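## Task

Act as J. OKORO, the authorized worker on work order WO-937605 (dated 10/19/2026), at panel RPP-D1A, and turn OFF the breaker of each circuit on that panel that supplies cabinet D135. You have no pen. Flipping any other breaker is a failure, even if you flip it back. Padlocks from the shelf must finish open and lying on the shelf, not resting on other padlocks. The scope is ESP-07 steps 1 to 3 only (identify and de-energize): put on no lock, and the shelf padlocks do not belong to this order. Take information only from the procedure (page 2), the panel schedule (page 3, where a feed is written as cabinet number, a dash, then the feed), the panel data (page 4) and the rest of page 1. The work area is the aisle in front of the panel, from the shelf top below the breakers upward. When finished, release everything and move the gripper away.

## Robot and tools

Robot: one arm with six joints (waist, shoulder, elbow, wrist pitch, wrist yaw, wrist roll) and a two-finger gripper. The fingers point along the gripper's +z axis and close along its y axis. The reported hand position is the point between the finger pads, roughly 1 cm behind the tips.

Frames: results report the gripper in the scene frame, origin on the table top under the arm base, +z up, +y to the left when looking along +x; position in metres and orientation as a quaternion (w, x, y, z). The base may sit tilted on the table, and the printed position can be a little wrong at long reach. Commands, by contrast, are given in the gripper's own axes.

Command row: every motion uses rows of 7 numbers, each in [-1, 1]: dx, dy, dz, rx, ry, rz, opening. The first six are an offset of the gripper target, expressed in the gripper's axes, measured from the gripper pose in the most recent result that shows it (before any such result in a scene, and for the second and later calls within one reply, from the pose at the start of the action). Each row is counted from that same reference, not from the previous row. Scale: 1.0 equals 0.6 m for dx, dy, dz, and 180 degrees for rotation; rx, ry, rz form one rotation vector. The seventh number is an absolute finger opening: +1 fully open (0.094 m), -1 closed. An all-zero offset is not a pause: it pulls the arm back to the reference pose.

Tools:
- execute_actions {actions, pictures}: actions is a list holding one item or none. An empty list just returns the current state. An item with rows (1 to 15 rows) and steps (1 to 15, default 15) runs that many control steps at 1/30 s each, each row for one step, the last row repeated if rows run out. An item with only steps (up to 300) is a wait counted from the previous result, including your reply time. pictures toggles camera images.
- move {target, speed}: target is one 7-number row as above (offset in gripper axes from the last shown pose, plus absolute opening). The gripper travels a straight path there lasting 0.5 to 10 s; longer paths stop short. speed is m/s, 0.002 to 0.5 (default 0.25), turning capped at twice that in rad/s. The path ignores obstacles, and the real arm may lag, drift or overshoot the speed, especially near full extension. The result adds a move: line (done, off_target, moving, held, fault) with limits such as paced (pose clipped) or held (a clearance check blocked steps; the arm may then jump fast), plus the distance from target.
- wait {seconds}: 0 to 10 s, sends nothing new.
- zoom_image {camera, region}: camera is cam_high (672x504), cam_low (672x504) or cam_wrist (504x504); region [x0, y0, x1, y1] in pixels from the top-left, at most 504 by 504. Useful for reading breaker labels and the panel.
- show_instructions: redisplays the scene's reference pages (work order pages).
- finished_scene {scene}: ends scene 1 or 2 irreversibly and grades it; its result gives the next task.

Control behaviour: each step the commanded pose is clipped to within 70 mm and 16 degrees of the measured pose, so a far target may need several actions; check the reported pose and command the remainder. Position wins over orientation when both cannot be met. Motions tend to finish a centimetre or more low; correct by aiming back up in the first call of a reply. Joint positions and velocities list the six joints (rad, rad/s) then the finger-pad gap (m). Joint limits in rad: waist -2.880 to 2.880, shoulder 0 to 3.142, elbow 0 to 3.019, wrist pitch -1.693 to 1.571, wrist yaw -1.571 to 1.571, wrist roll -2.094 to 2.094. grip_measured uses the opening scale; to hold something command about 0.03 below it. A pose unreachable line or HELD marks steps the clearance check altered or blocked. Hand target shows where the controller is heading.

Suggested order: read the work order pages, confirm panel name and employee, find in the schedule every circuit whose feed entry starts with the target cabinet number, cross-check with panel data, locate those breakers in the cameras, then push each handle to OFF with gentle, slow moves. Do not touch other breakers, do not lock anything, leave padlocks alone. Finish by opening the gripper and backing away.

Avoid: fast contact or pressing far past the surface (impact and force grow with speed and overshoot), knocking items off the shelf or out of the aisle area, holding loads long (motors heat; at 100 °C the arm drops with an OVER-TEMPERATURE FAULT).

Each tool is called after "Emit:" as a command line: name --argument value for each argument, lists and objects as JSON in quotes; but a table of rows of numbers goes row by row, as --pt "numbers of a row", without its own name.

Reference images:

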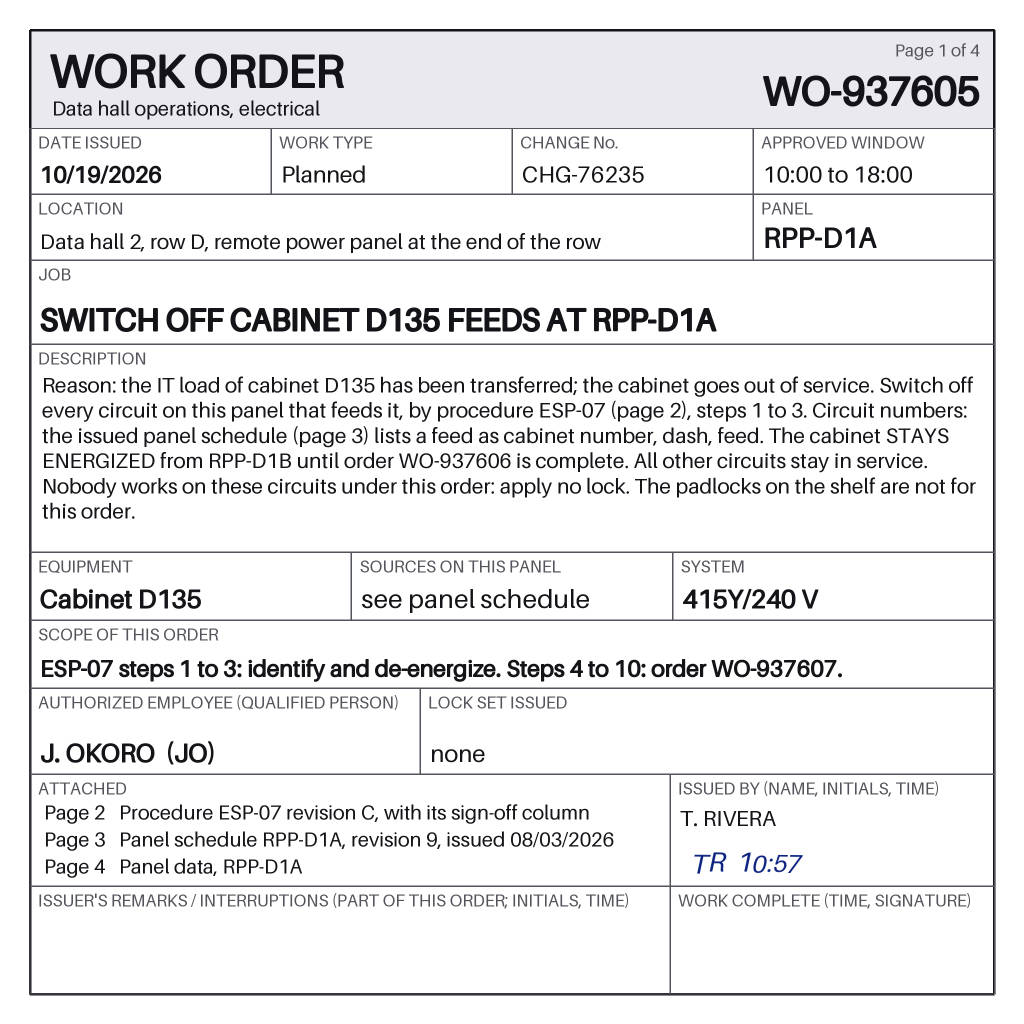

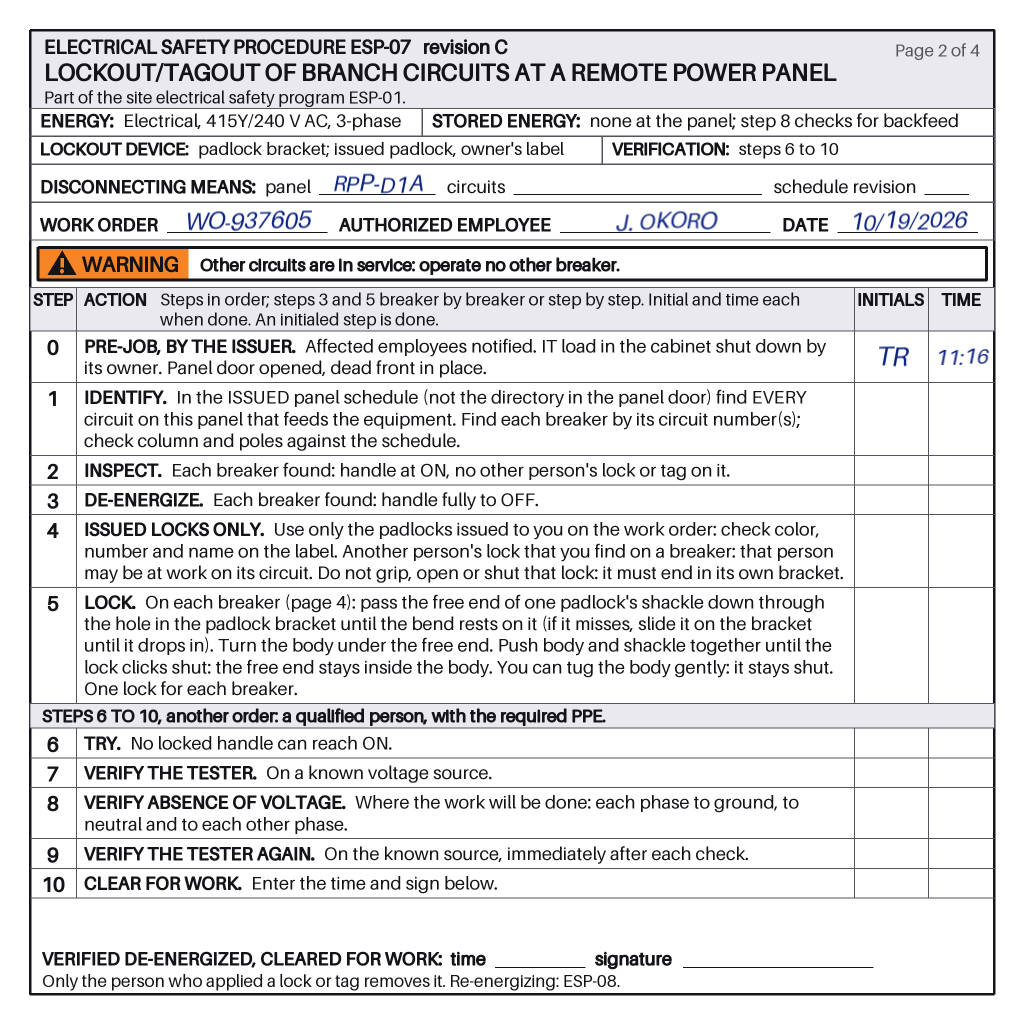

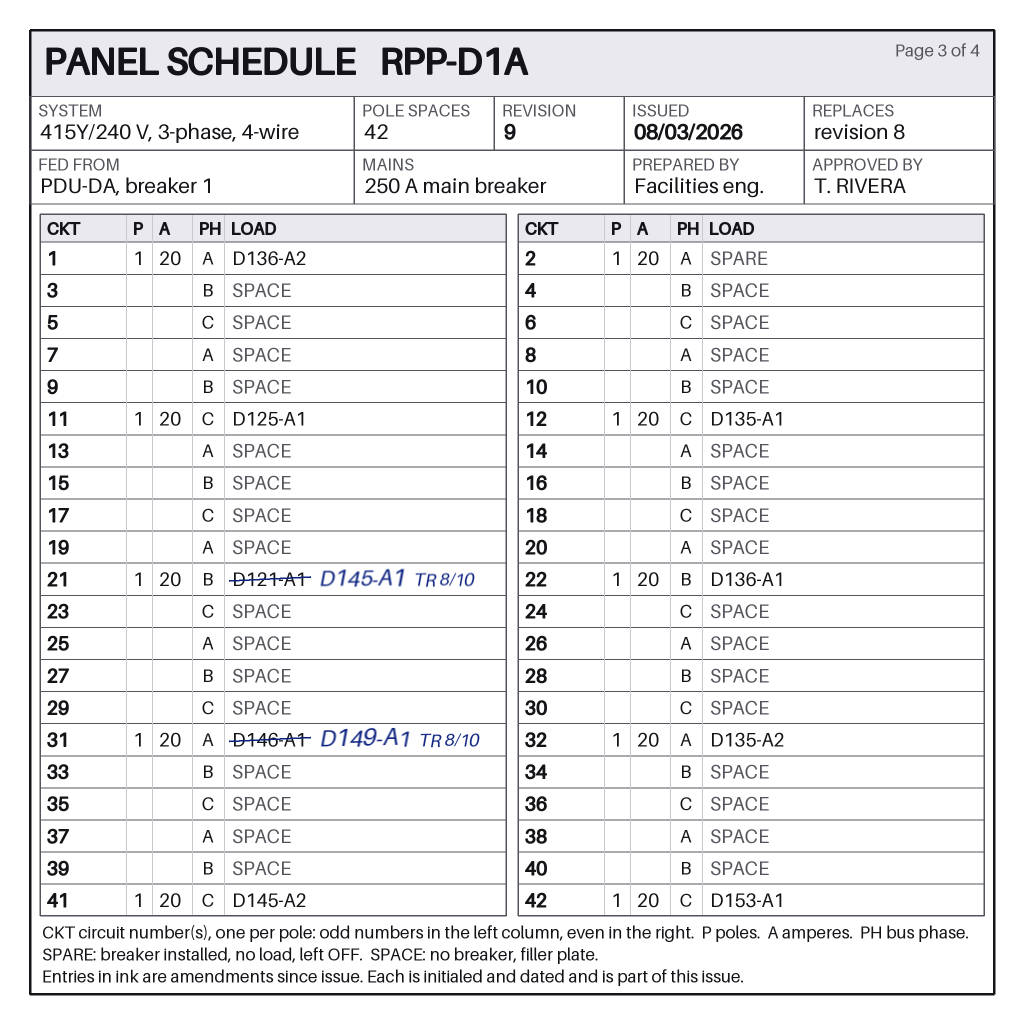

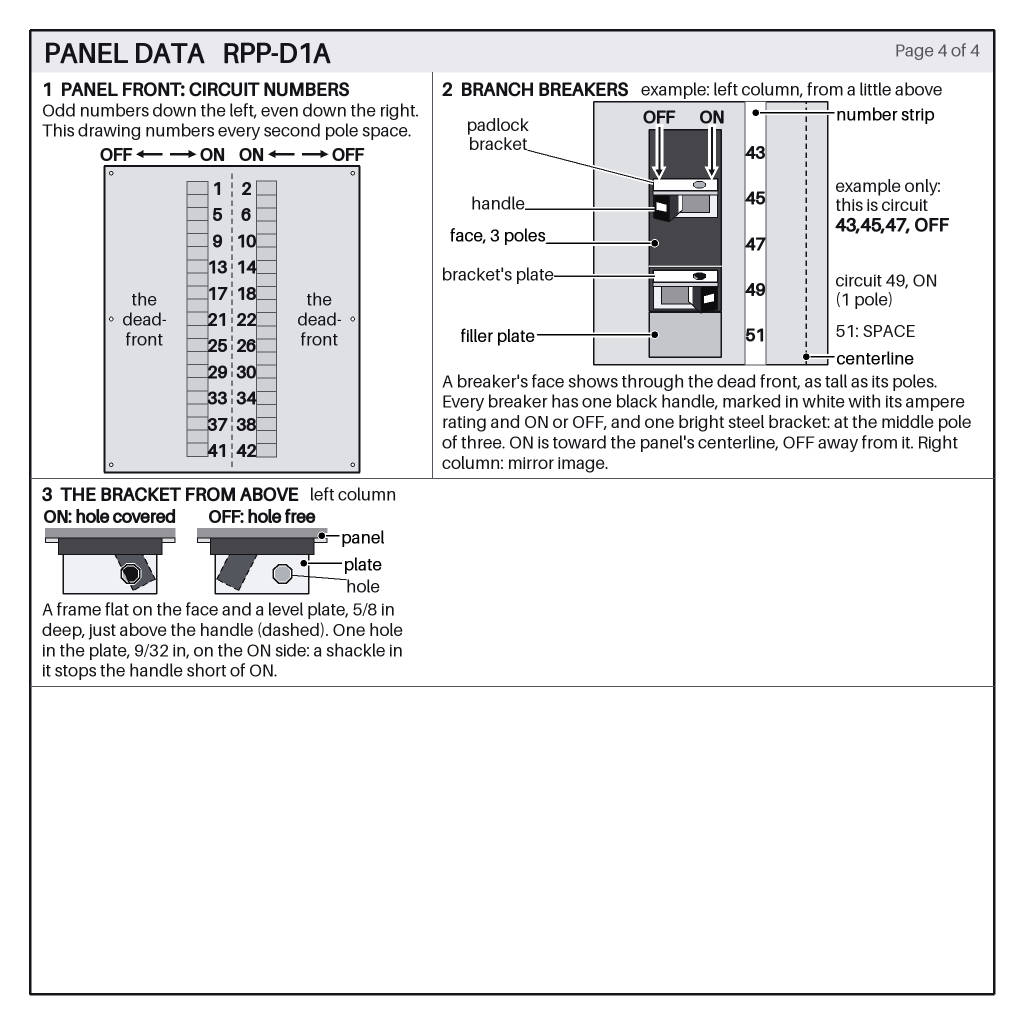

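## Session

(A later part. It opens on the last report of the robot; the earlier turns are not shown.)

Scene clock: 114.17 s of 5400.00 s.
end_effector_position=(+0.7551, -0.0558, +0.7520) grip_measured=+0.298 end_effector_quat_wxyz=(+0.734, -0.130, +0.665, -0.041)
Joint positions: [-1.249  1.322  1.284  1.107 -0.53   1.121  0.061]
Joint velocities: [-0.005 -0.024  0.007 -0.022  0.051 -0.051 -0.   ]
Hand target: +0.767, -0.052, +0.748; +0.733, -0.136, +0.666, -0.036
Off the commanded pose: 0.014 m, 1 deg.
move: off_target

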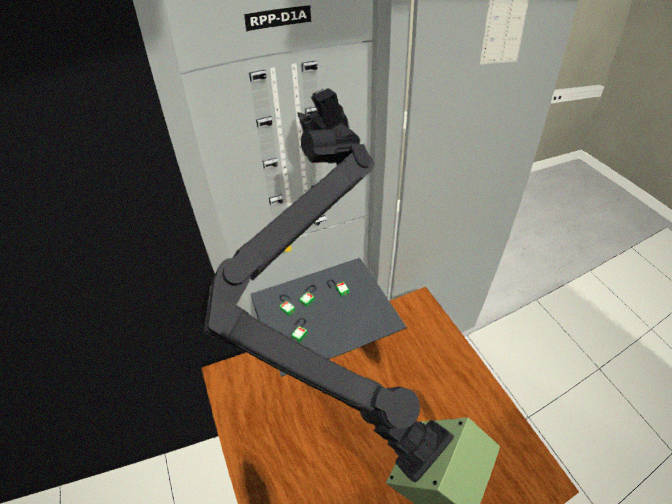

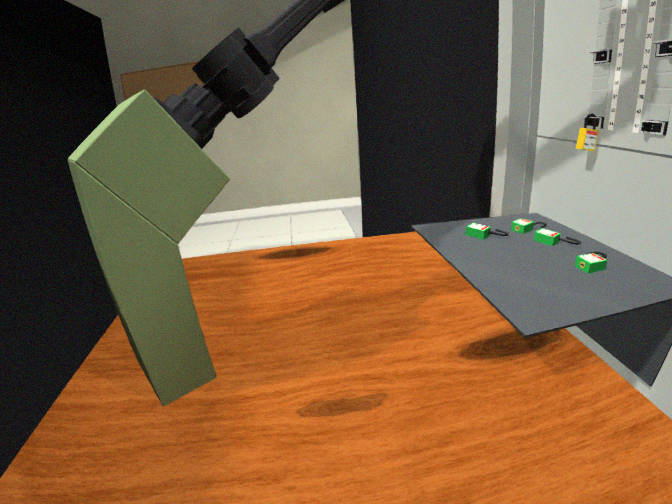

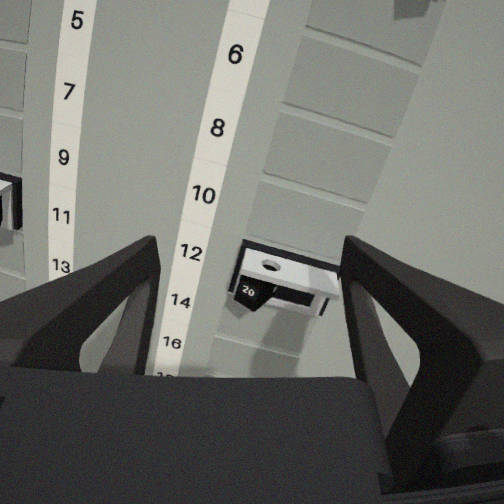

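Emit:
move --target '[0.0,-0.03,0.0,0,0,0,0.3]' --speed 0.03

Emit:
move --target '[0.035,0.0,0.025,0,0,0,0.3]' --speed 0.03

Scene clock: 115.50 s of 5400.00 s.
end_effector_position=(+0.7535, -0.0772, +0.7465) grip_measured=+0.298 end_effector_quat_wxyz=(+0.732, -0.119, +0.669, -0.045)
Joint positions: [-1.253  1.355  1.284  1.117 -0.533  1.122  0.061]
Joint velocities: [-0.005 -0.005  0.002 -0.002 -0.081  0.037  0.   ]
Hand target: +0.757, -0.073, +0.756; +0.734, -0.129, +0.665, -0.042
Off the commanded pose: 0.011 m, 1 deg.
move: off_target

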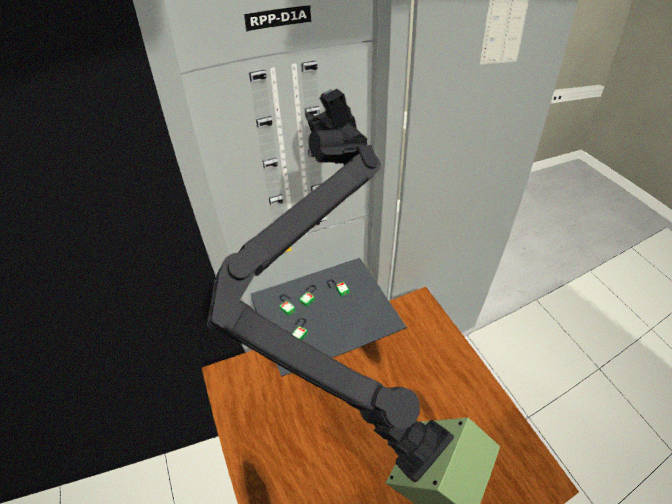

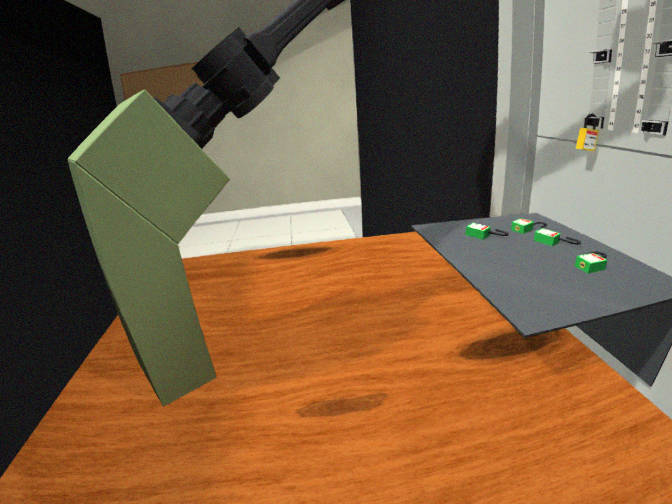

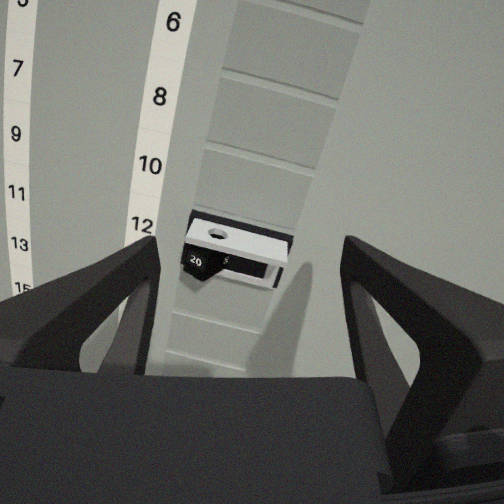

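Scene clock: 116.73 s of 5400.00 s.
end_effector_position=(+0.7604, -0.0797, +0.7354) grip_measured=+0.298 end_effector_quat_wxyz=(+0.735, -0.118, +0.666, -0.048)
Joint positions: [-1.222  1.362  1.284  1.105 -0.509  1.086  0.061]
Joint velocities: [ 0.005 -0.015  0.007 -0.007 -0.037  0.022  0.   ]
Hand target: +0.770, -0.080, +0.728; +0.733, -0.119, +0.669, -0.044
Off the commanded pose: 0.013 m, 1 deg.
move: off_target

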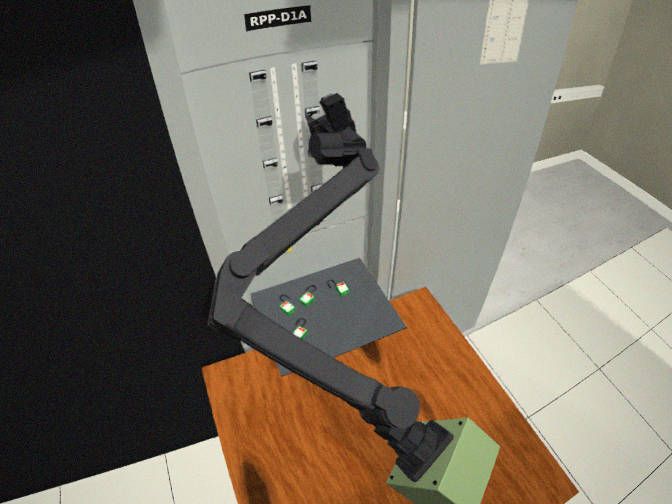

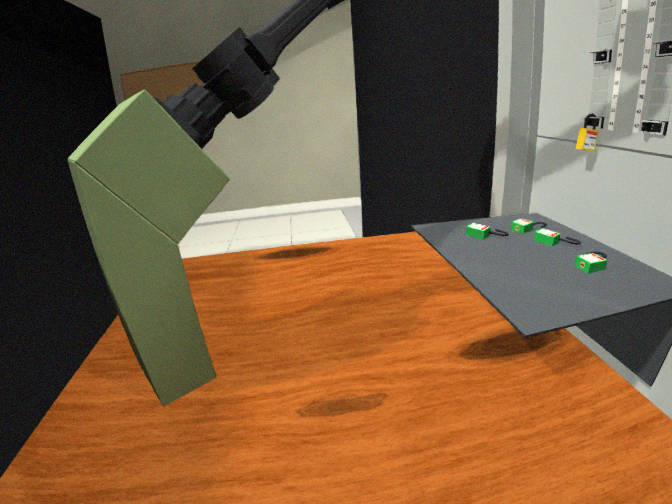

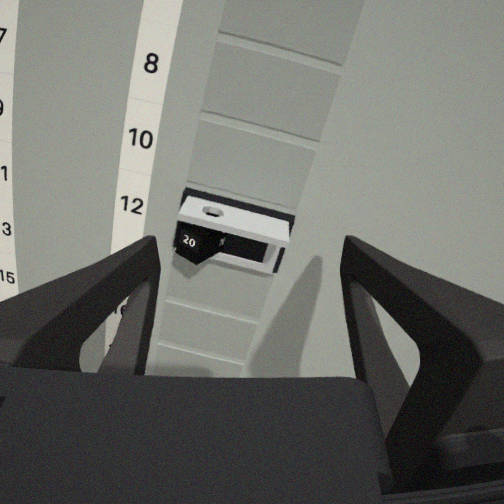

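Emit:
move --target '[-0.018,0.008,0.005,0,0,-0.09,0.3]' --speed 0.03

Scene clock: 122.43 s of 5400.00 s.
end_effector_position=(+0.7607, -0.0795, +0.7356) grip_measured=+0.298 end_effector_quat_wxyz=(+0.722, -0.199, +0.647, -0.142)
Joint positions: [-1.222  1.359  1.284  1.096 -0.509  0.831  0.061]
Joint velocities: [-0.005 -0.005 -0.002 -0.012 -0.051 -0.022 -0.   ]
Hand target: +0.762, -0.072, +0.745; +0.721, -0.211, +0.643, -0.151
Off the commanded pose: 0.012 m, 2 deg.
move: off_target

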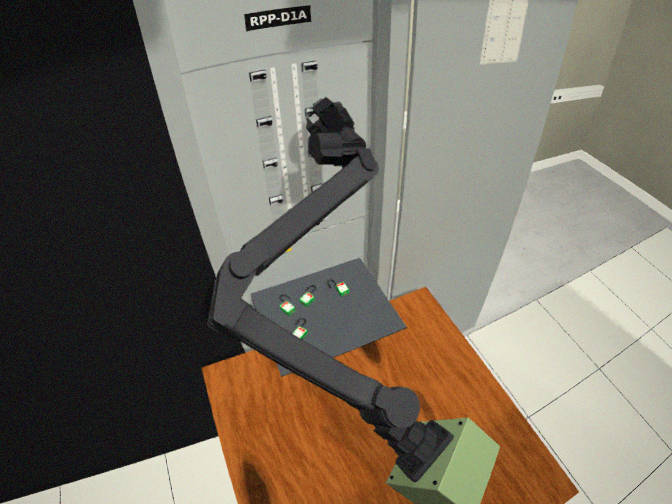

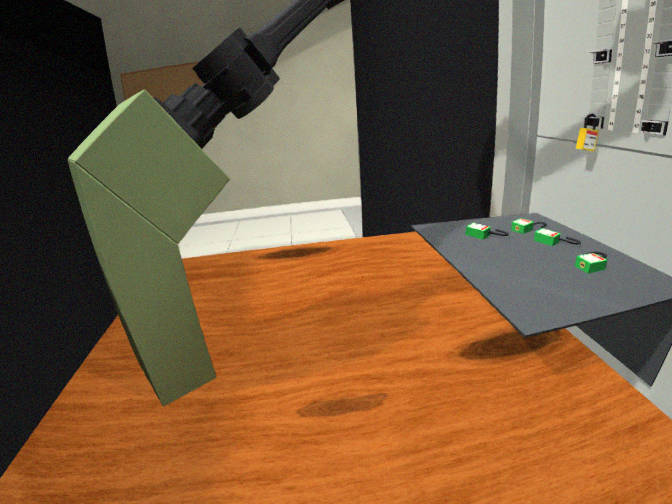

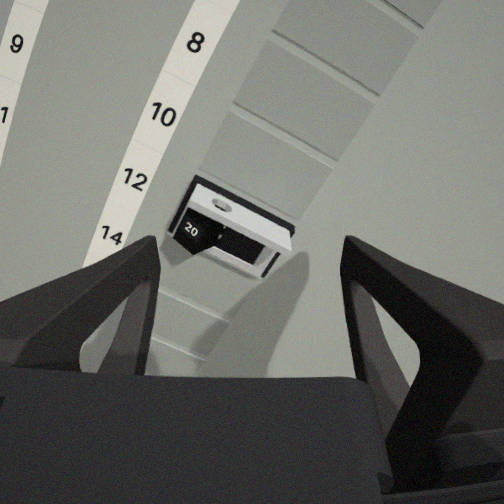

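Need ~1 cm up in the image frame.

Emit:
move --target '[-0.035,0.0,0.0,0,0,0,0.3]' --speed 0.03

Scene clock: 124.00 s of 5400.00 s.
end_effector_position=(+0.7567, -0.0757, +0.7448) grip_measured=+0.298 end_effector_quat_wxyz=(+0.721, -0.199, +0.648, -0.144)
Joint positions: [-1.243  1.346  1.284  1.088 -0.52   0.846  0.061]
Joint velocities: [-0.005 -0.015 -0.007 -0.012  0.037  0.022  0.   ]
Hand target: +0.758, -0.069, +0.754; +0.722, -0.199, +0.647, -0.142
Off the commanded pose: 0.011 m, 0 deg.
move: off_target

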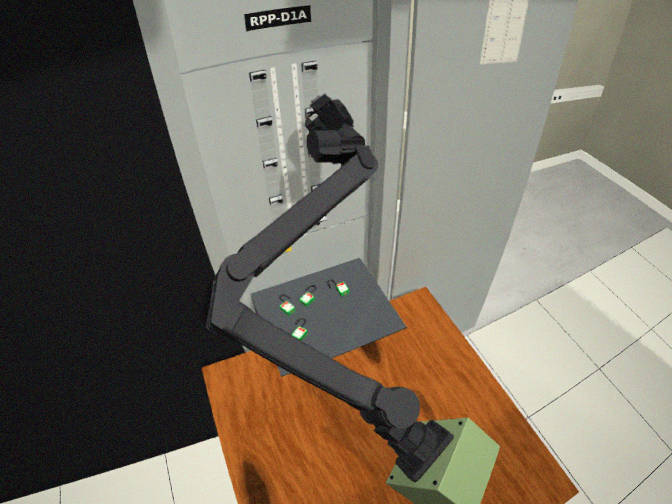

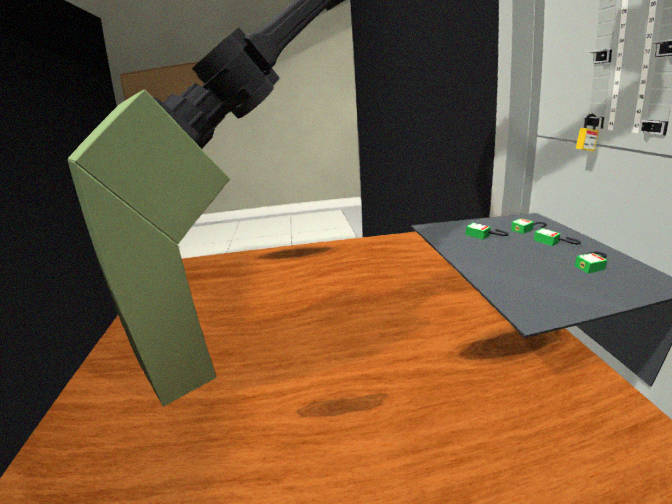

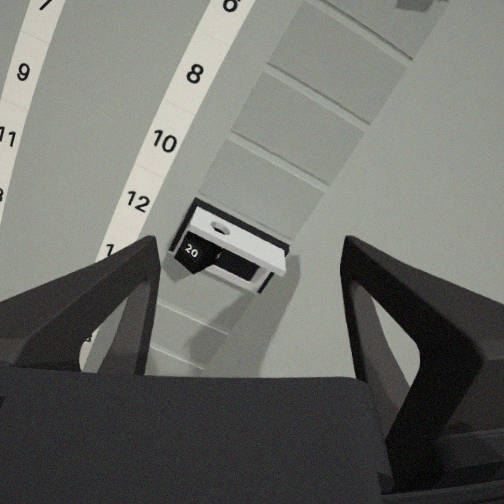

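Forward ~8 mm, then close.

Emit:
move --target '[0,0.005,0.03,0,0,0,0.3]' --speed 0.03

Emit:
move --target '[0,0,0,0,0,0,-0.65]'

Scene clock: 125.50 s of 5400.00 s.
end_effector_position=(+0.7614, -0.0775, +0.7491) grip_measured=+0.298 end_effector_quat_wxyz=(+0.722, -0.191, +0.648, -0.149)
Joint positions: [-1.243  1.346  1.301  1.052 -0.511  0.839  0.061]
Joint velocities: [-0.015 -0.005 -0.012 -0.002  0.095  0.022 -0.   ]
Hand target: +0.774, -0.071, +0.745; +0.721, -0.199, +0.648, -0.144
Off the commanded pose: 0.015 m, 1 deg.
move: off_target

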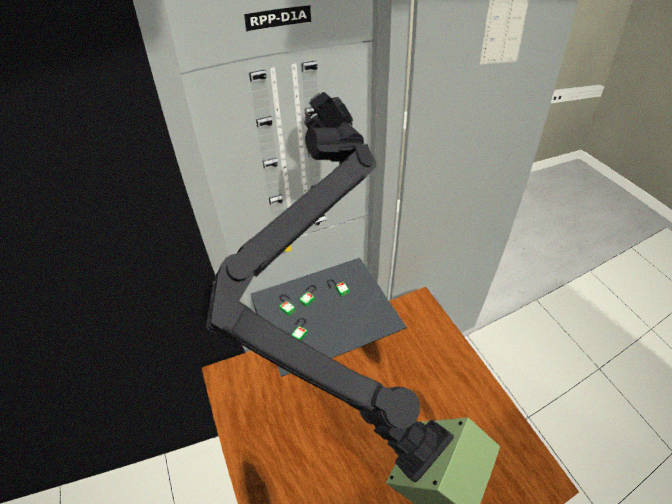

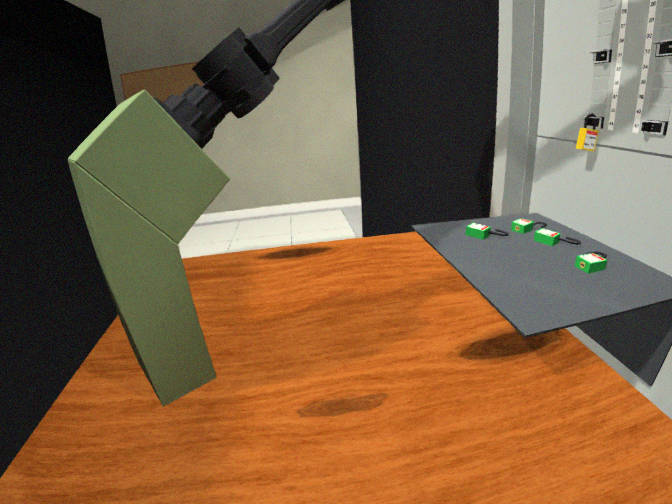

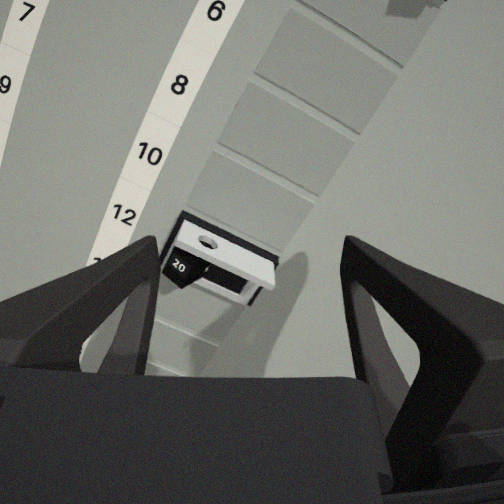

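Scene clock: 126.00 s of 5400.00 s.
end_effector_position=(+0.7621, -0.0590, +0.7513) grip_measured=-0.648 end_effector_quat_wxyz=(+0.723, -0.208, +0.644, -0.143)
Joint positions: [-1.238  1.325  1.3    1.068 -0.517  0.838  0.017]
Joint velocities: [ 0.005 -0.005  0.007 -0.007  0.066  0.007 -0.001]
Hand target: +0.761, -0.077, +0.749; +0.722, -0.191, +0.648, -0.150
Off the commanded pose: 0.019 m, 2 deg.
move: off_target

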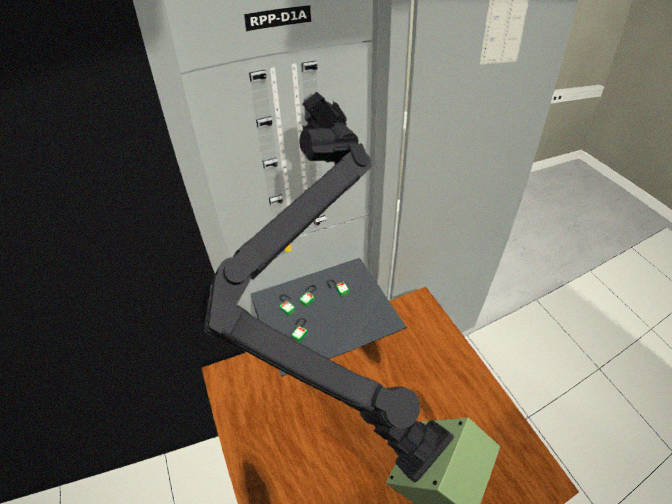

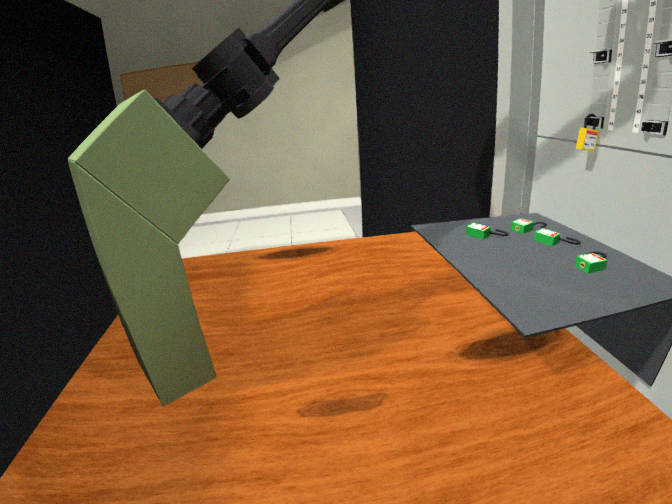

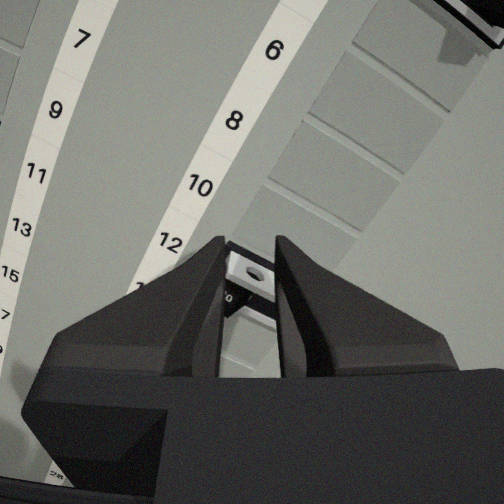

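Emit:
move --target '[0,0,0,0,0,0,0.3]'

Emit:
move --target '[0.03,-0.01,0,0,0,0.09,0.3]' --speed 0.03

Scene clock: 127.23 s of 5400.00 s.
end_effector_position=(+0.7621, -0.0590, +0.7513) grip_measured=+0.298 end_effector_quat_wxyz=(+0.723, -0.208, +0.644, -0.143)
Joint positions: [-1.238  1.325  1.3    1.068 -0.517  0.838  0.061]
Joint velocities: [-0.005 -0.005 -0.002  0.002  0.022  0.051 -0.001]
Hand target: +0.762, -0.059, +0.751; +0.723, -0.208, +0.644, -0.143
Off the commanded pose: 0.000 m, 0 deg.
move: done

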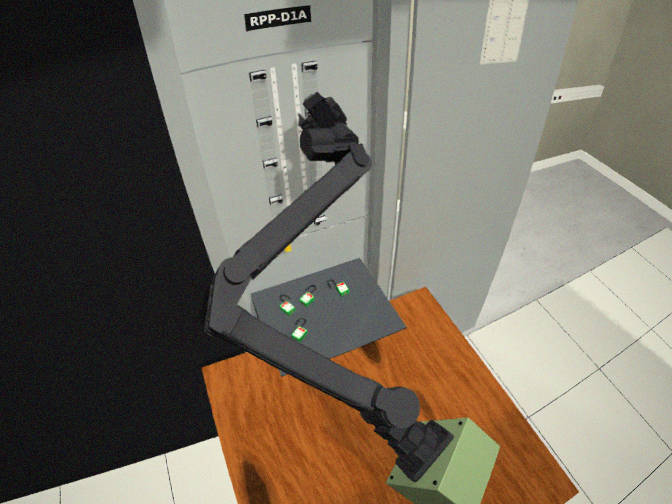

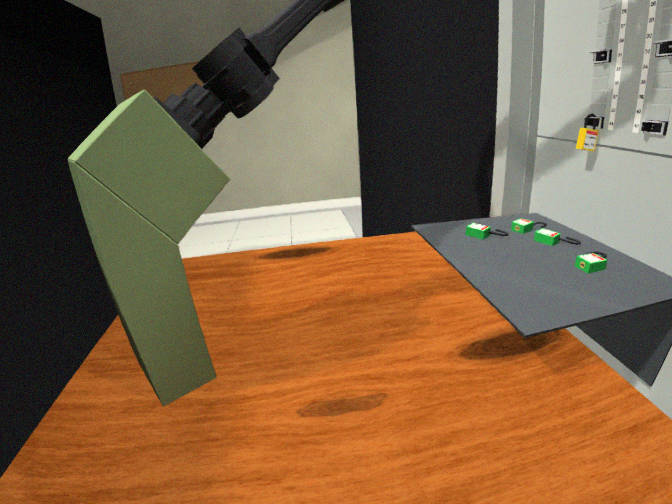

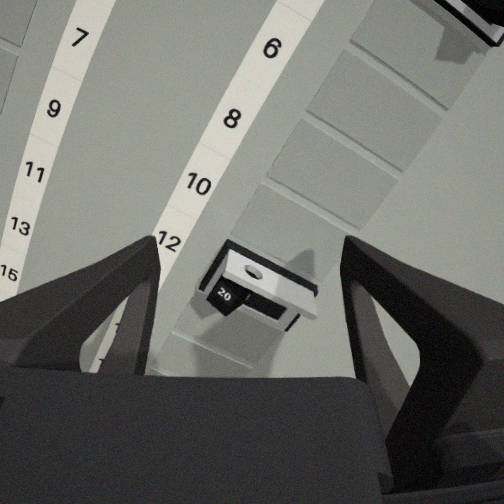

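Scene clock: 132.17 s of 5400.00 s.
end_effector_position=(+0.7616, -0.0674, +0.7494) grip_measured=+0.298 end_effector_quat_wxyz=(+0.736, -0.124, +0.663, -0.054)
Joint positions: [-1.238  1.341  1.3    1.079 -0.511  1.086  0.061]
Joint velocities: [ 0.015 -0.005 -0.007  0.007  0.022  0.022 -0.001]
Hand target: +0.765, -0.073, +0.739; +0.736, -0.115, +0.666, -0.040
Off the commanded pose: 0.013 m, 2 deg.
move: off_target

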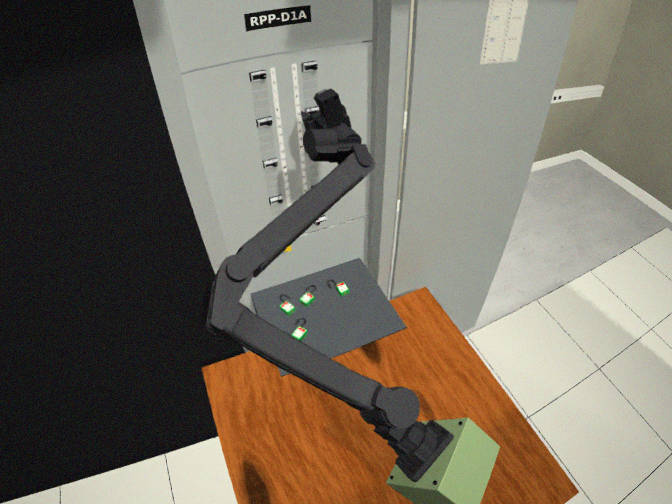

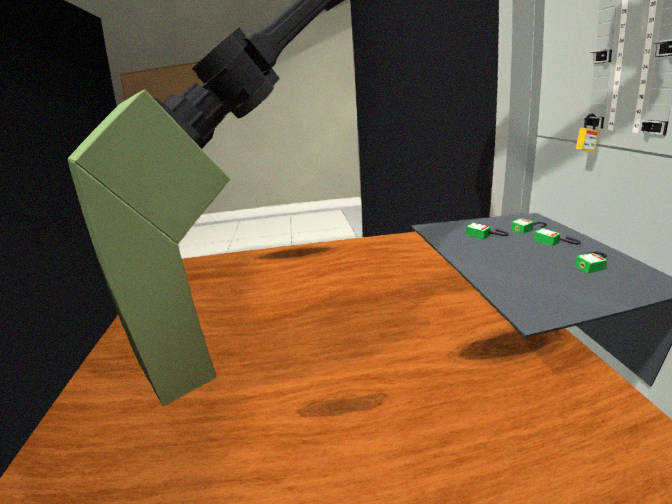

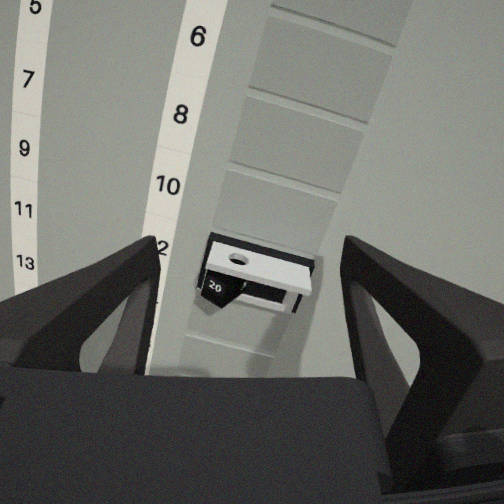

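Down ~6 mm more.

Emit:
move --target '[0.028,0,0,0,0,0,0.3]' --speed 0.03

Scene clock: 133.40 s of 5400.00 s.
end_effector_position=(+0.7609, -0.0700, +0.7462) grip_measured=+0.298 end_effector_quat_wxyz=(+0.739, -0.122, +0.661, -0.058)
Joint positions: [-1.231  1.341  1.291  1.079 -0.499  1.073  0.061]
Joint velocities: [ 0.005 -0.005 -0.002 -0.007  0.037 -0.022  0.001]
Hand target: +0.764, -0.071, +0.734; +0.736, -0.124, +0.663, -0.054
Off the commanded pose: 0.013 m, 1 deg.
move: off_target

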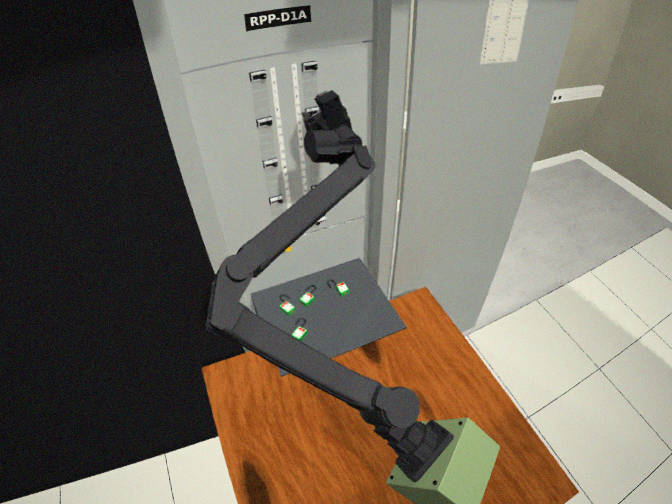

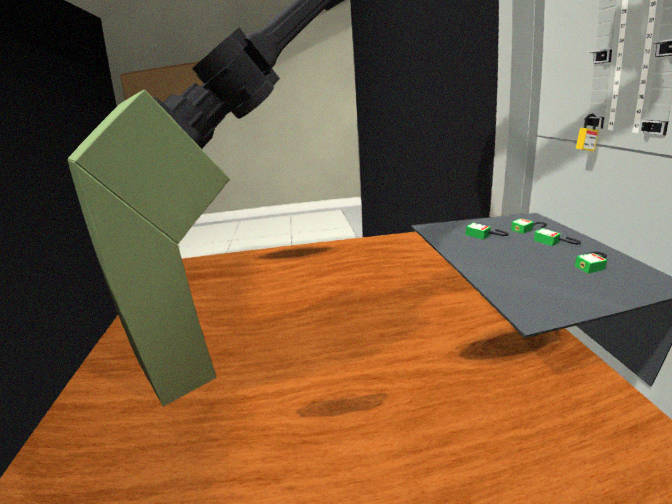

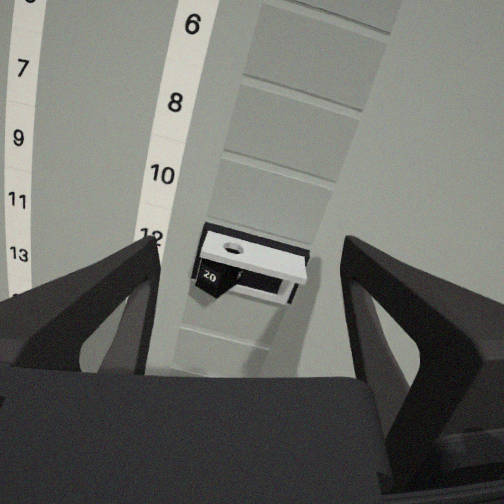

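Matches the earlier view. Repeat recipe.

Emit:
move --target '[0.004,0,0,0,0,0,-0.1]'

Emit:
move --target '[0,0,0,0,0,-0.09,-0.1]' --speed 0.1

Emit:
move --target '[0,0,0,0,0,0,-0.65]'

Scene clock: 134.57 s of 5400.00 s.
end_effector_position=(+0.7609, -0.0700, +0.7462) grip_measured=-0.098 end_effector_quat_wxyz=(+0.738, -0.123, +0.660, -0.058)
Joint positions: [-1.231  1.341  1.291  1.079 -0.499  1.072  0.042]
Joint velocities: [-0.015 -0.005 -0.012 -0.002 -0.081  0.007  0.003]
Hand target: +0.761, -0.071, +0.744; +0.738, -0.122, +0.661, -0.058
Off the commanded pose: 0.002 m, 0 deg.
move: done

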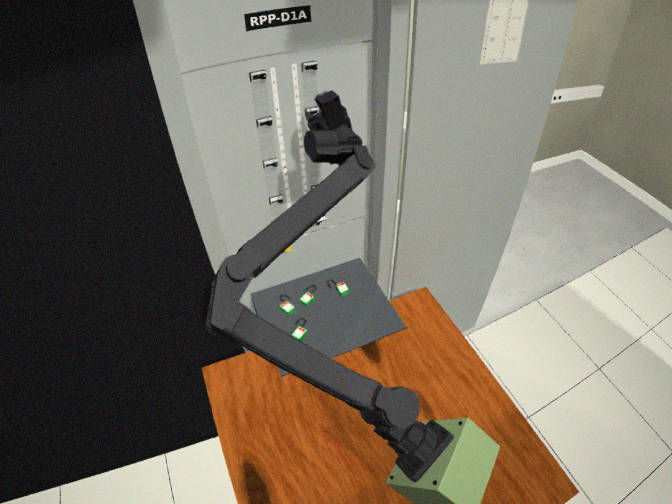

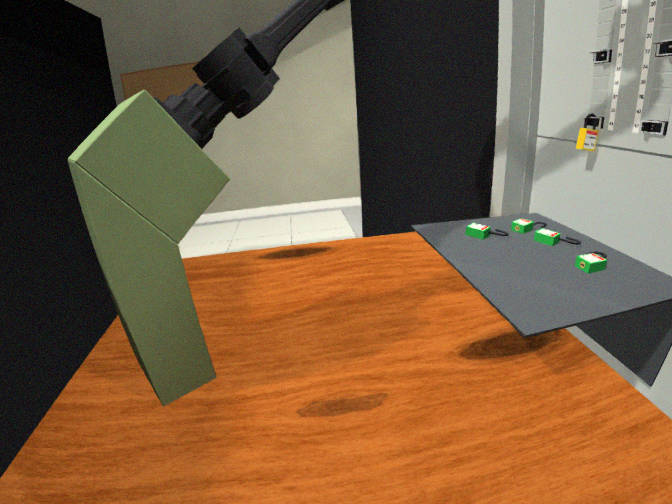

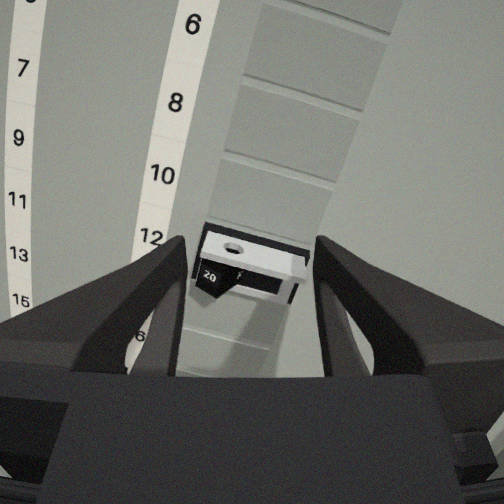

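Scene clock: 136.37 s of 5400.00 s.
end_effector_position=(+0.7609, -0.0700, +0.7462) grip_measured=-0.098 end_effector_quat_wxyz=(+0.724, -0.209, +0.638, -0.155)
Joint positions: [-1.231  1.341  1.291  1.079 -0.499  0.807  0.042]
Joint velocities: [ 0.005 -0.024  0.002  0.002 -0.051 -0.081  0.   ]
Hand target: +0.761, -0.070, +0.746; +0.723, -0.215, +0.637, -0.162
Off the commanded pose: 0.000 m, 1 deg.
move: done

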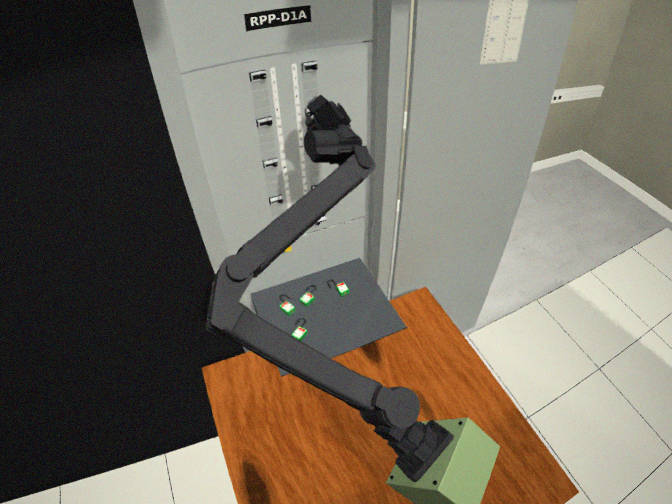

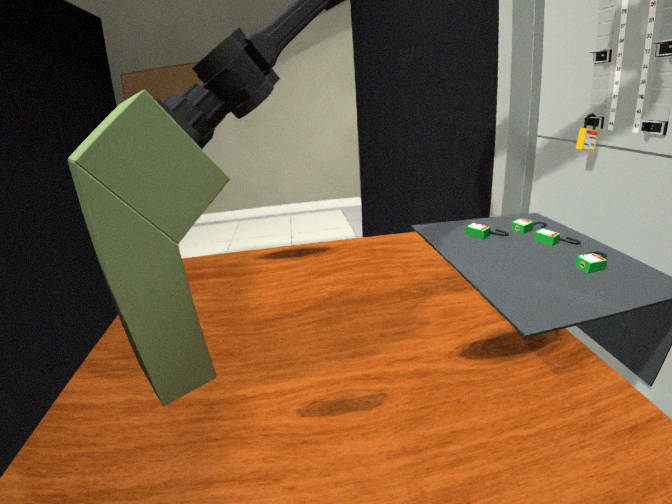

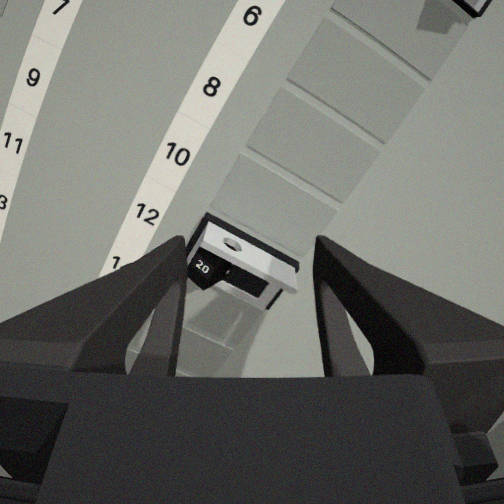

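Scene clock: 136.87 s of 5400.00 s.
end_effector_position=(+0.7611, -0.0601, +0.7480) grip_measured=-0.648 end_effector_quat_wxyz=(+0.725, -0.218, +0.635, -0.152)
Joint positions: [-1.23   1.33   1.291  1.088 -0.503  0.806  0.017]
Joint velocities: [-0.015  0.015  0.007 -0.022 -0.022  0.022 -0.   ]
Hand target: +0.761, -0.070, +0.746; +0.724, -0.209, +0.639, -0.155
Off the commanded pose: 0.010 m, 1 deg.
move: done

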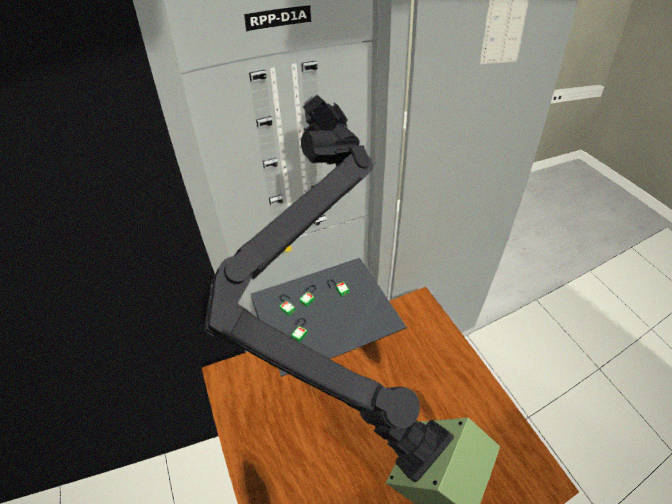

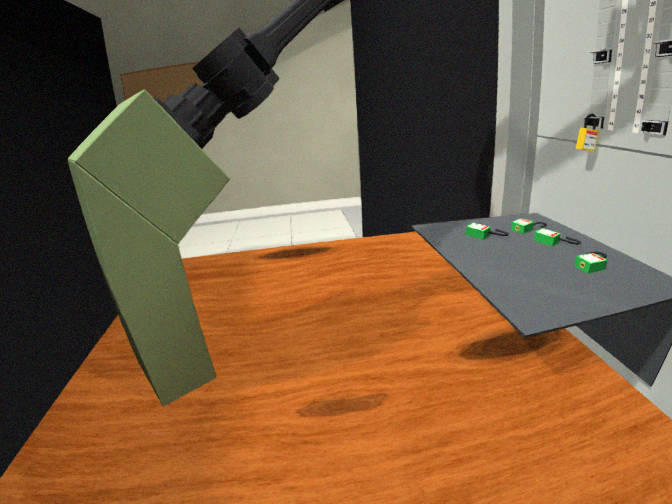

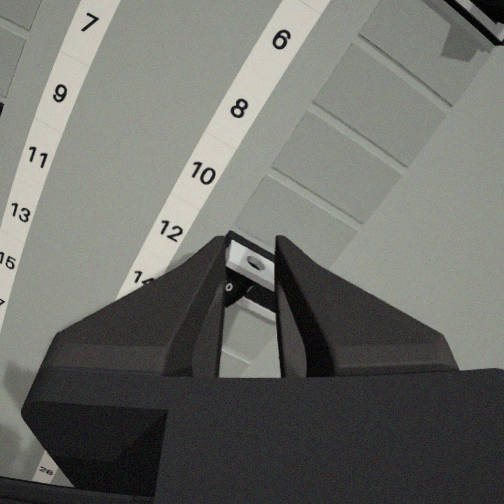

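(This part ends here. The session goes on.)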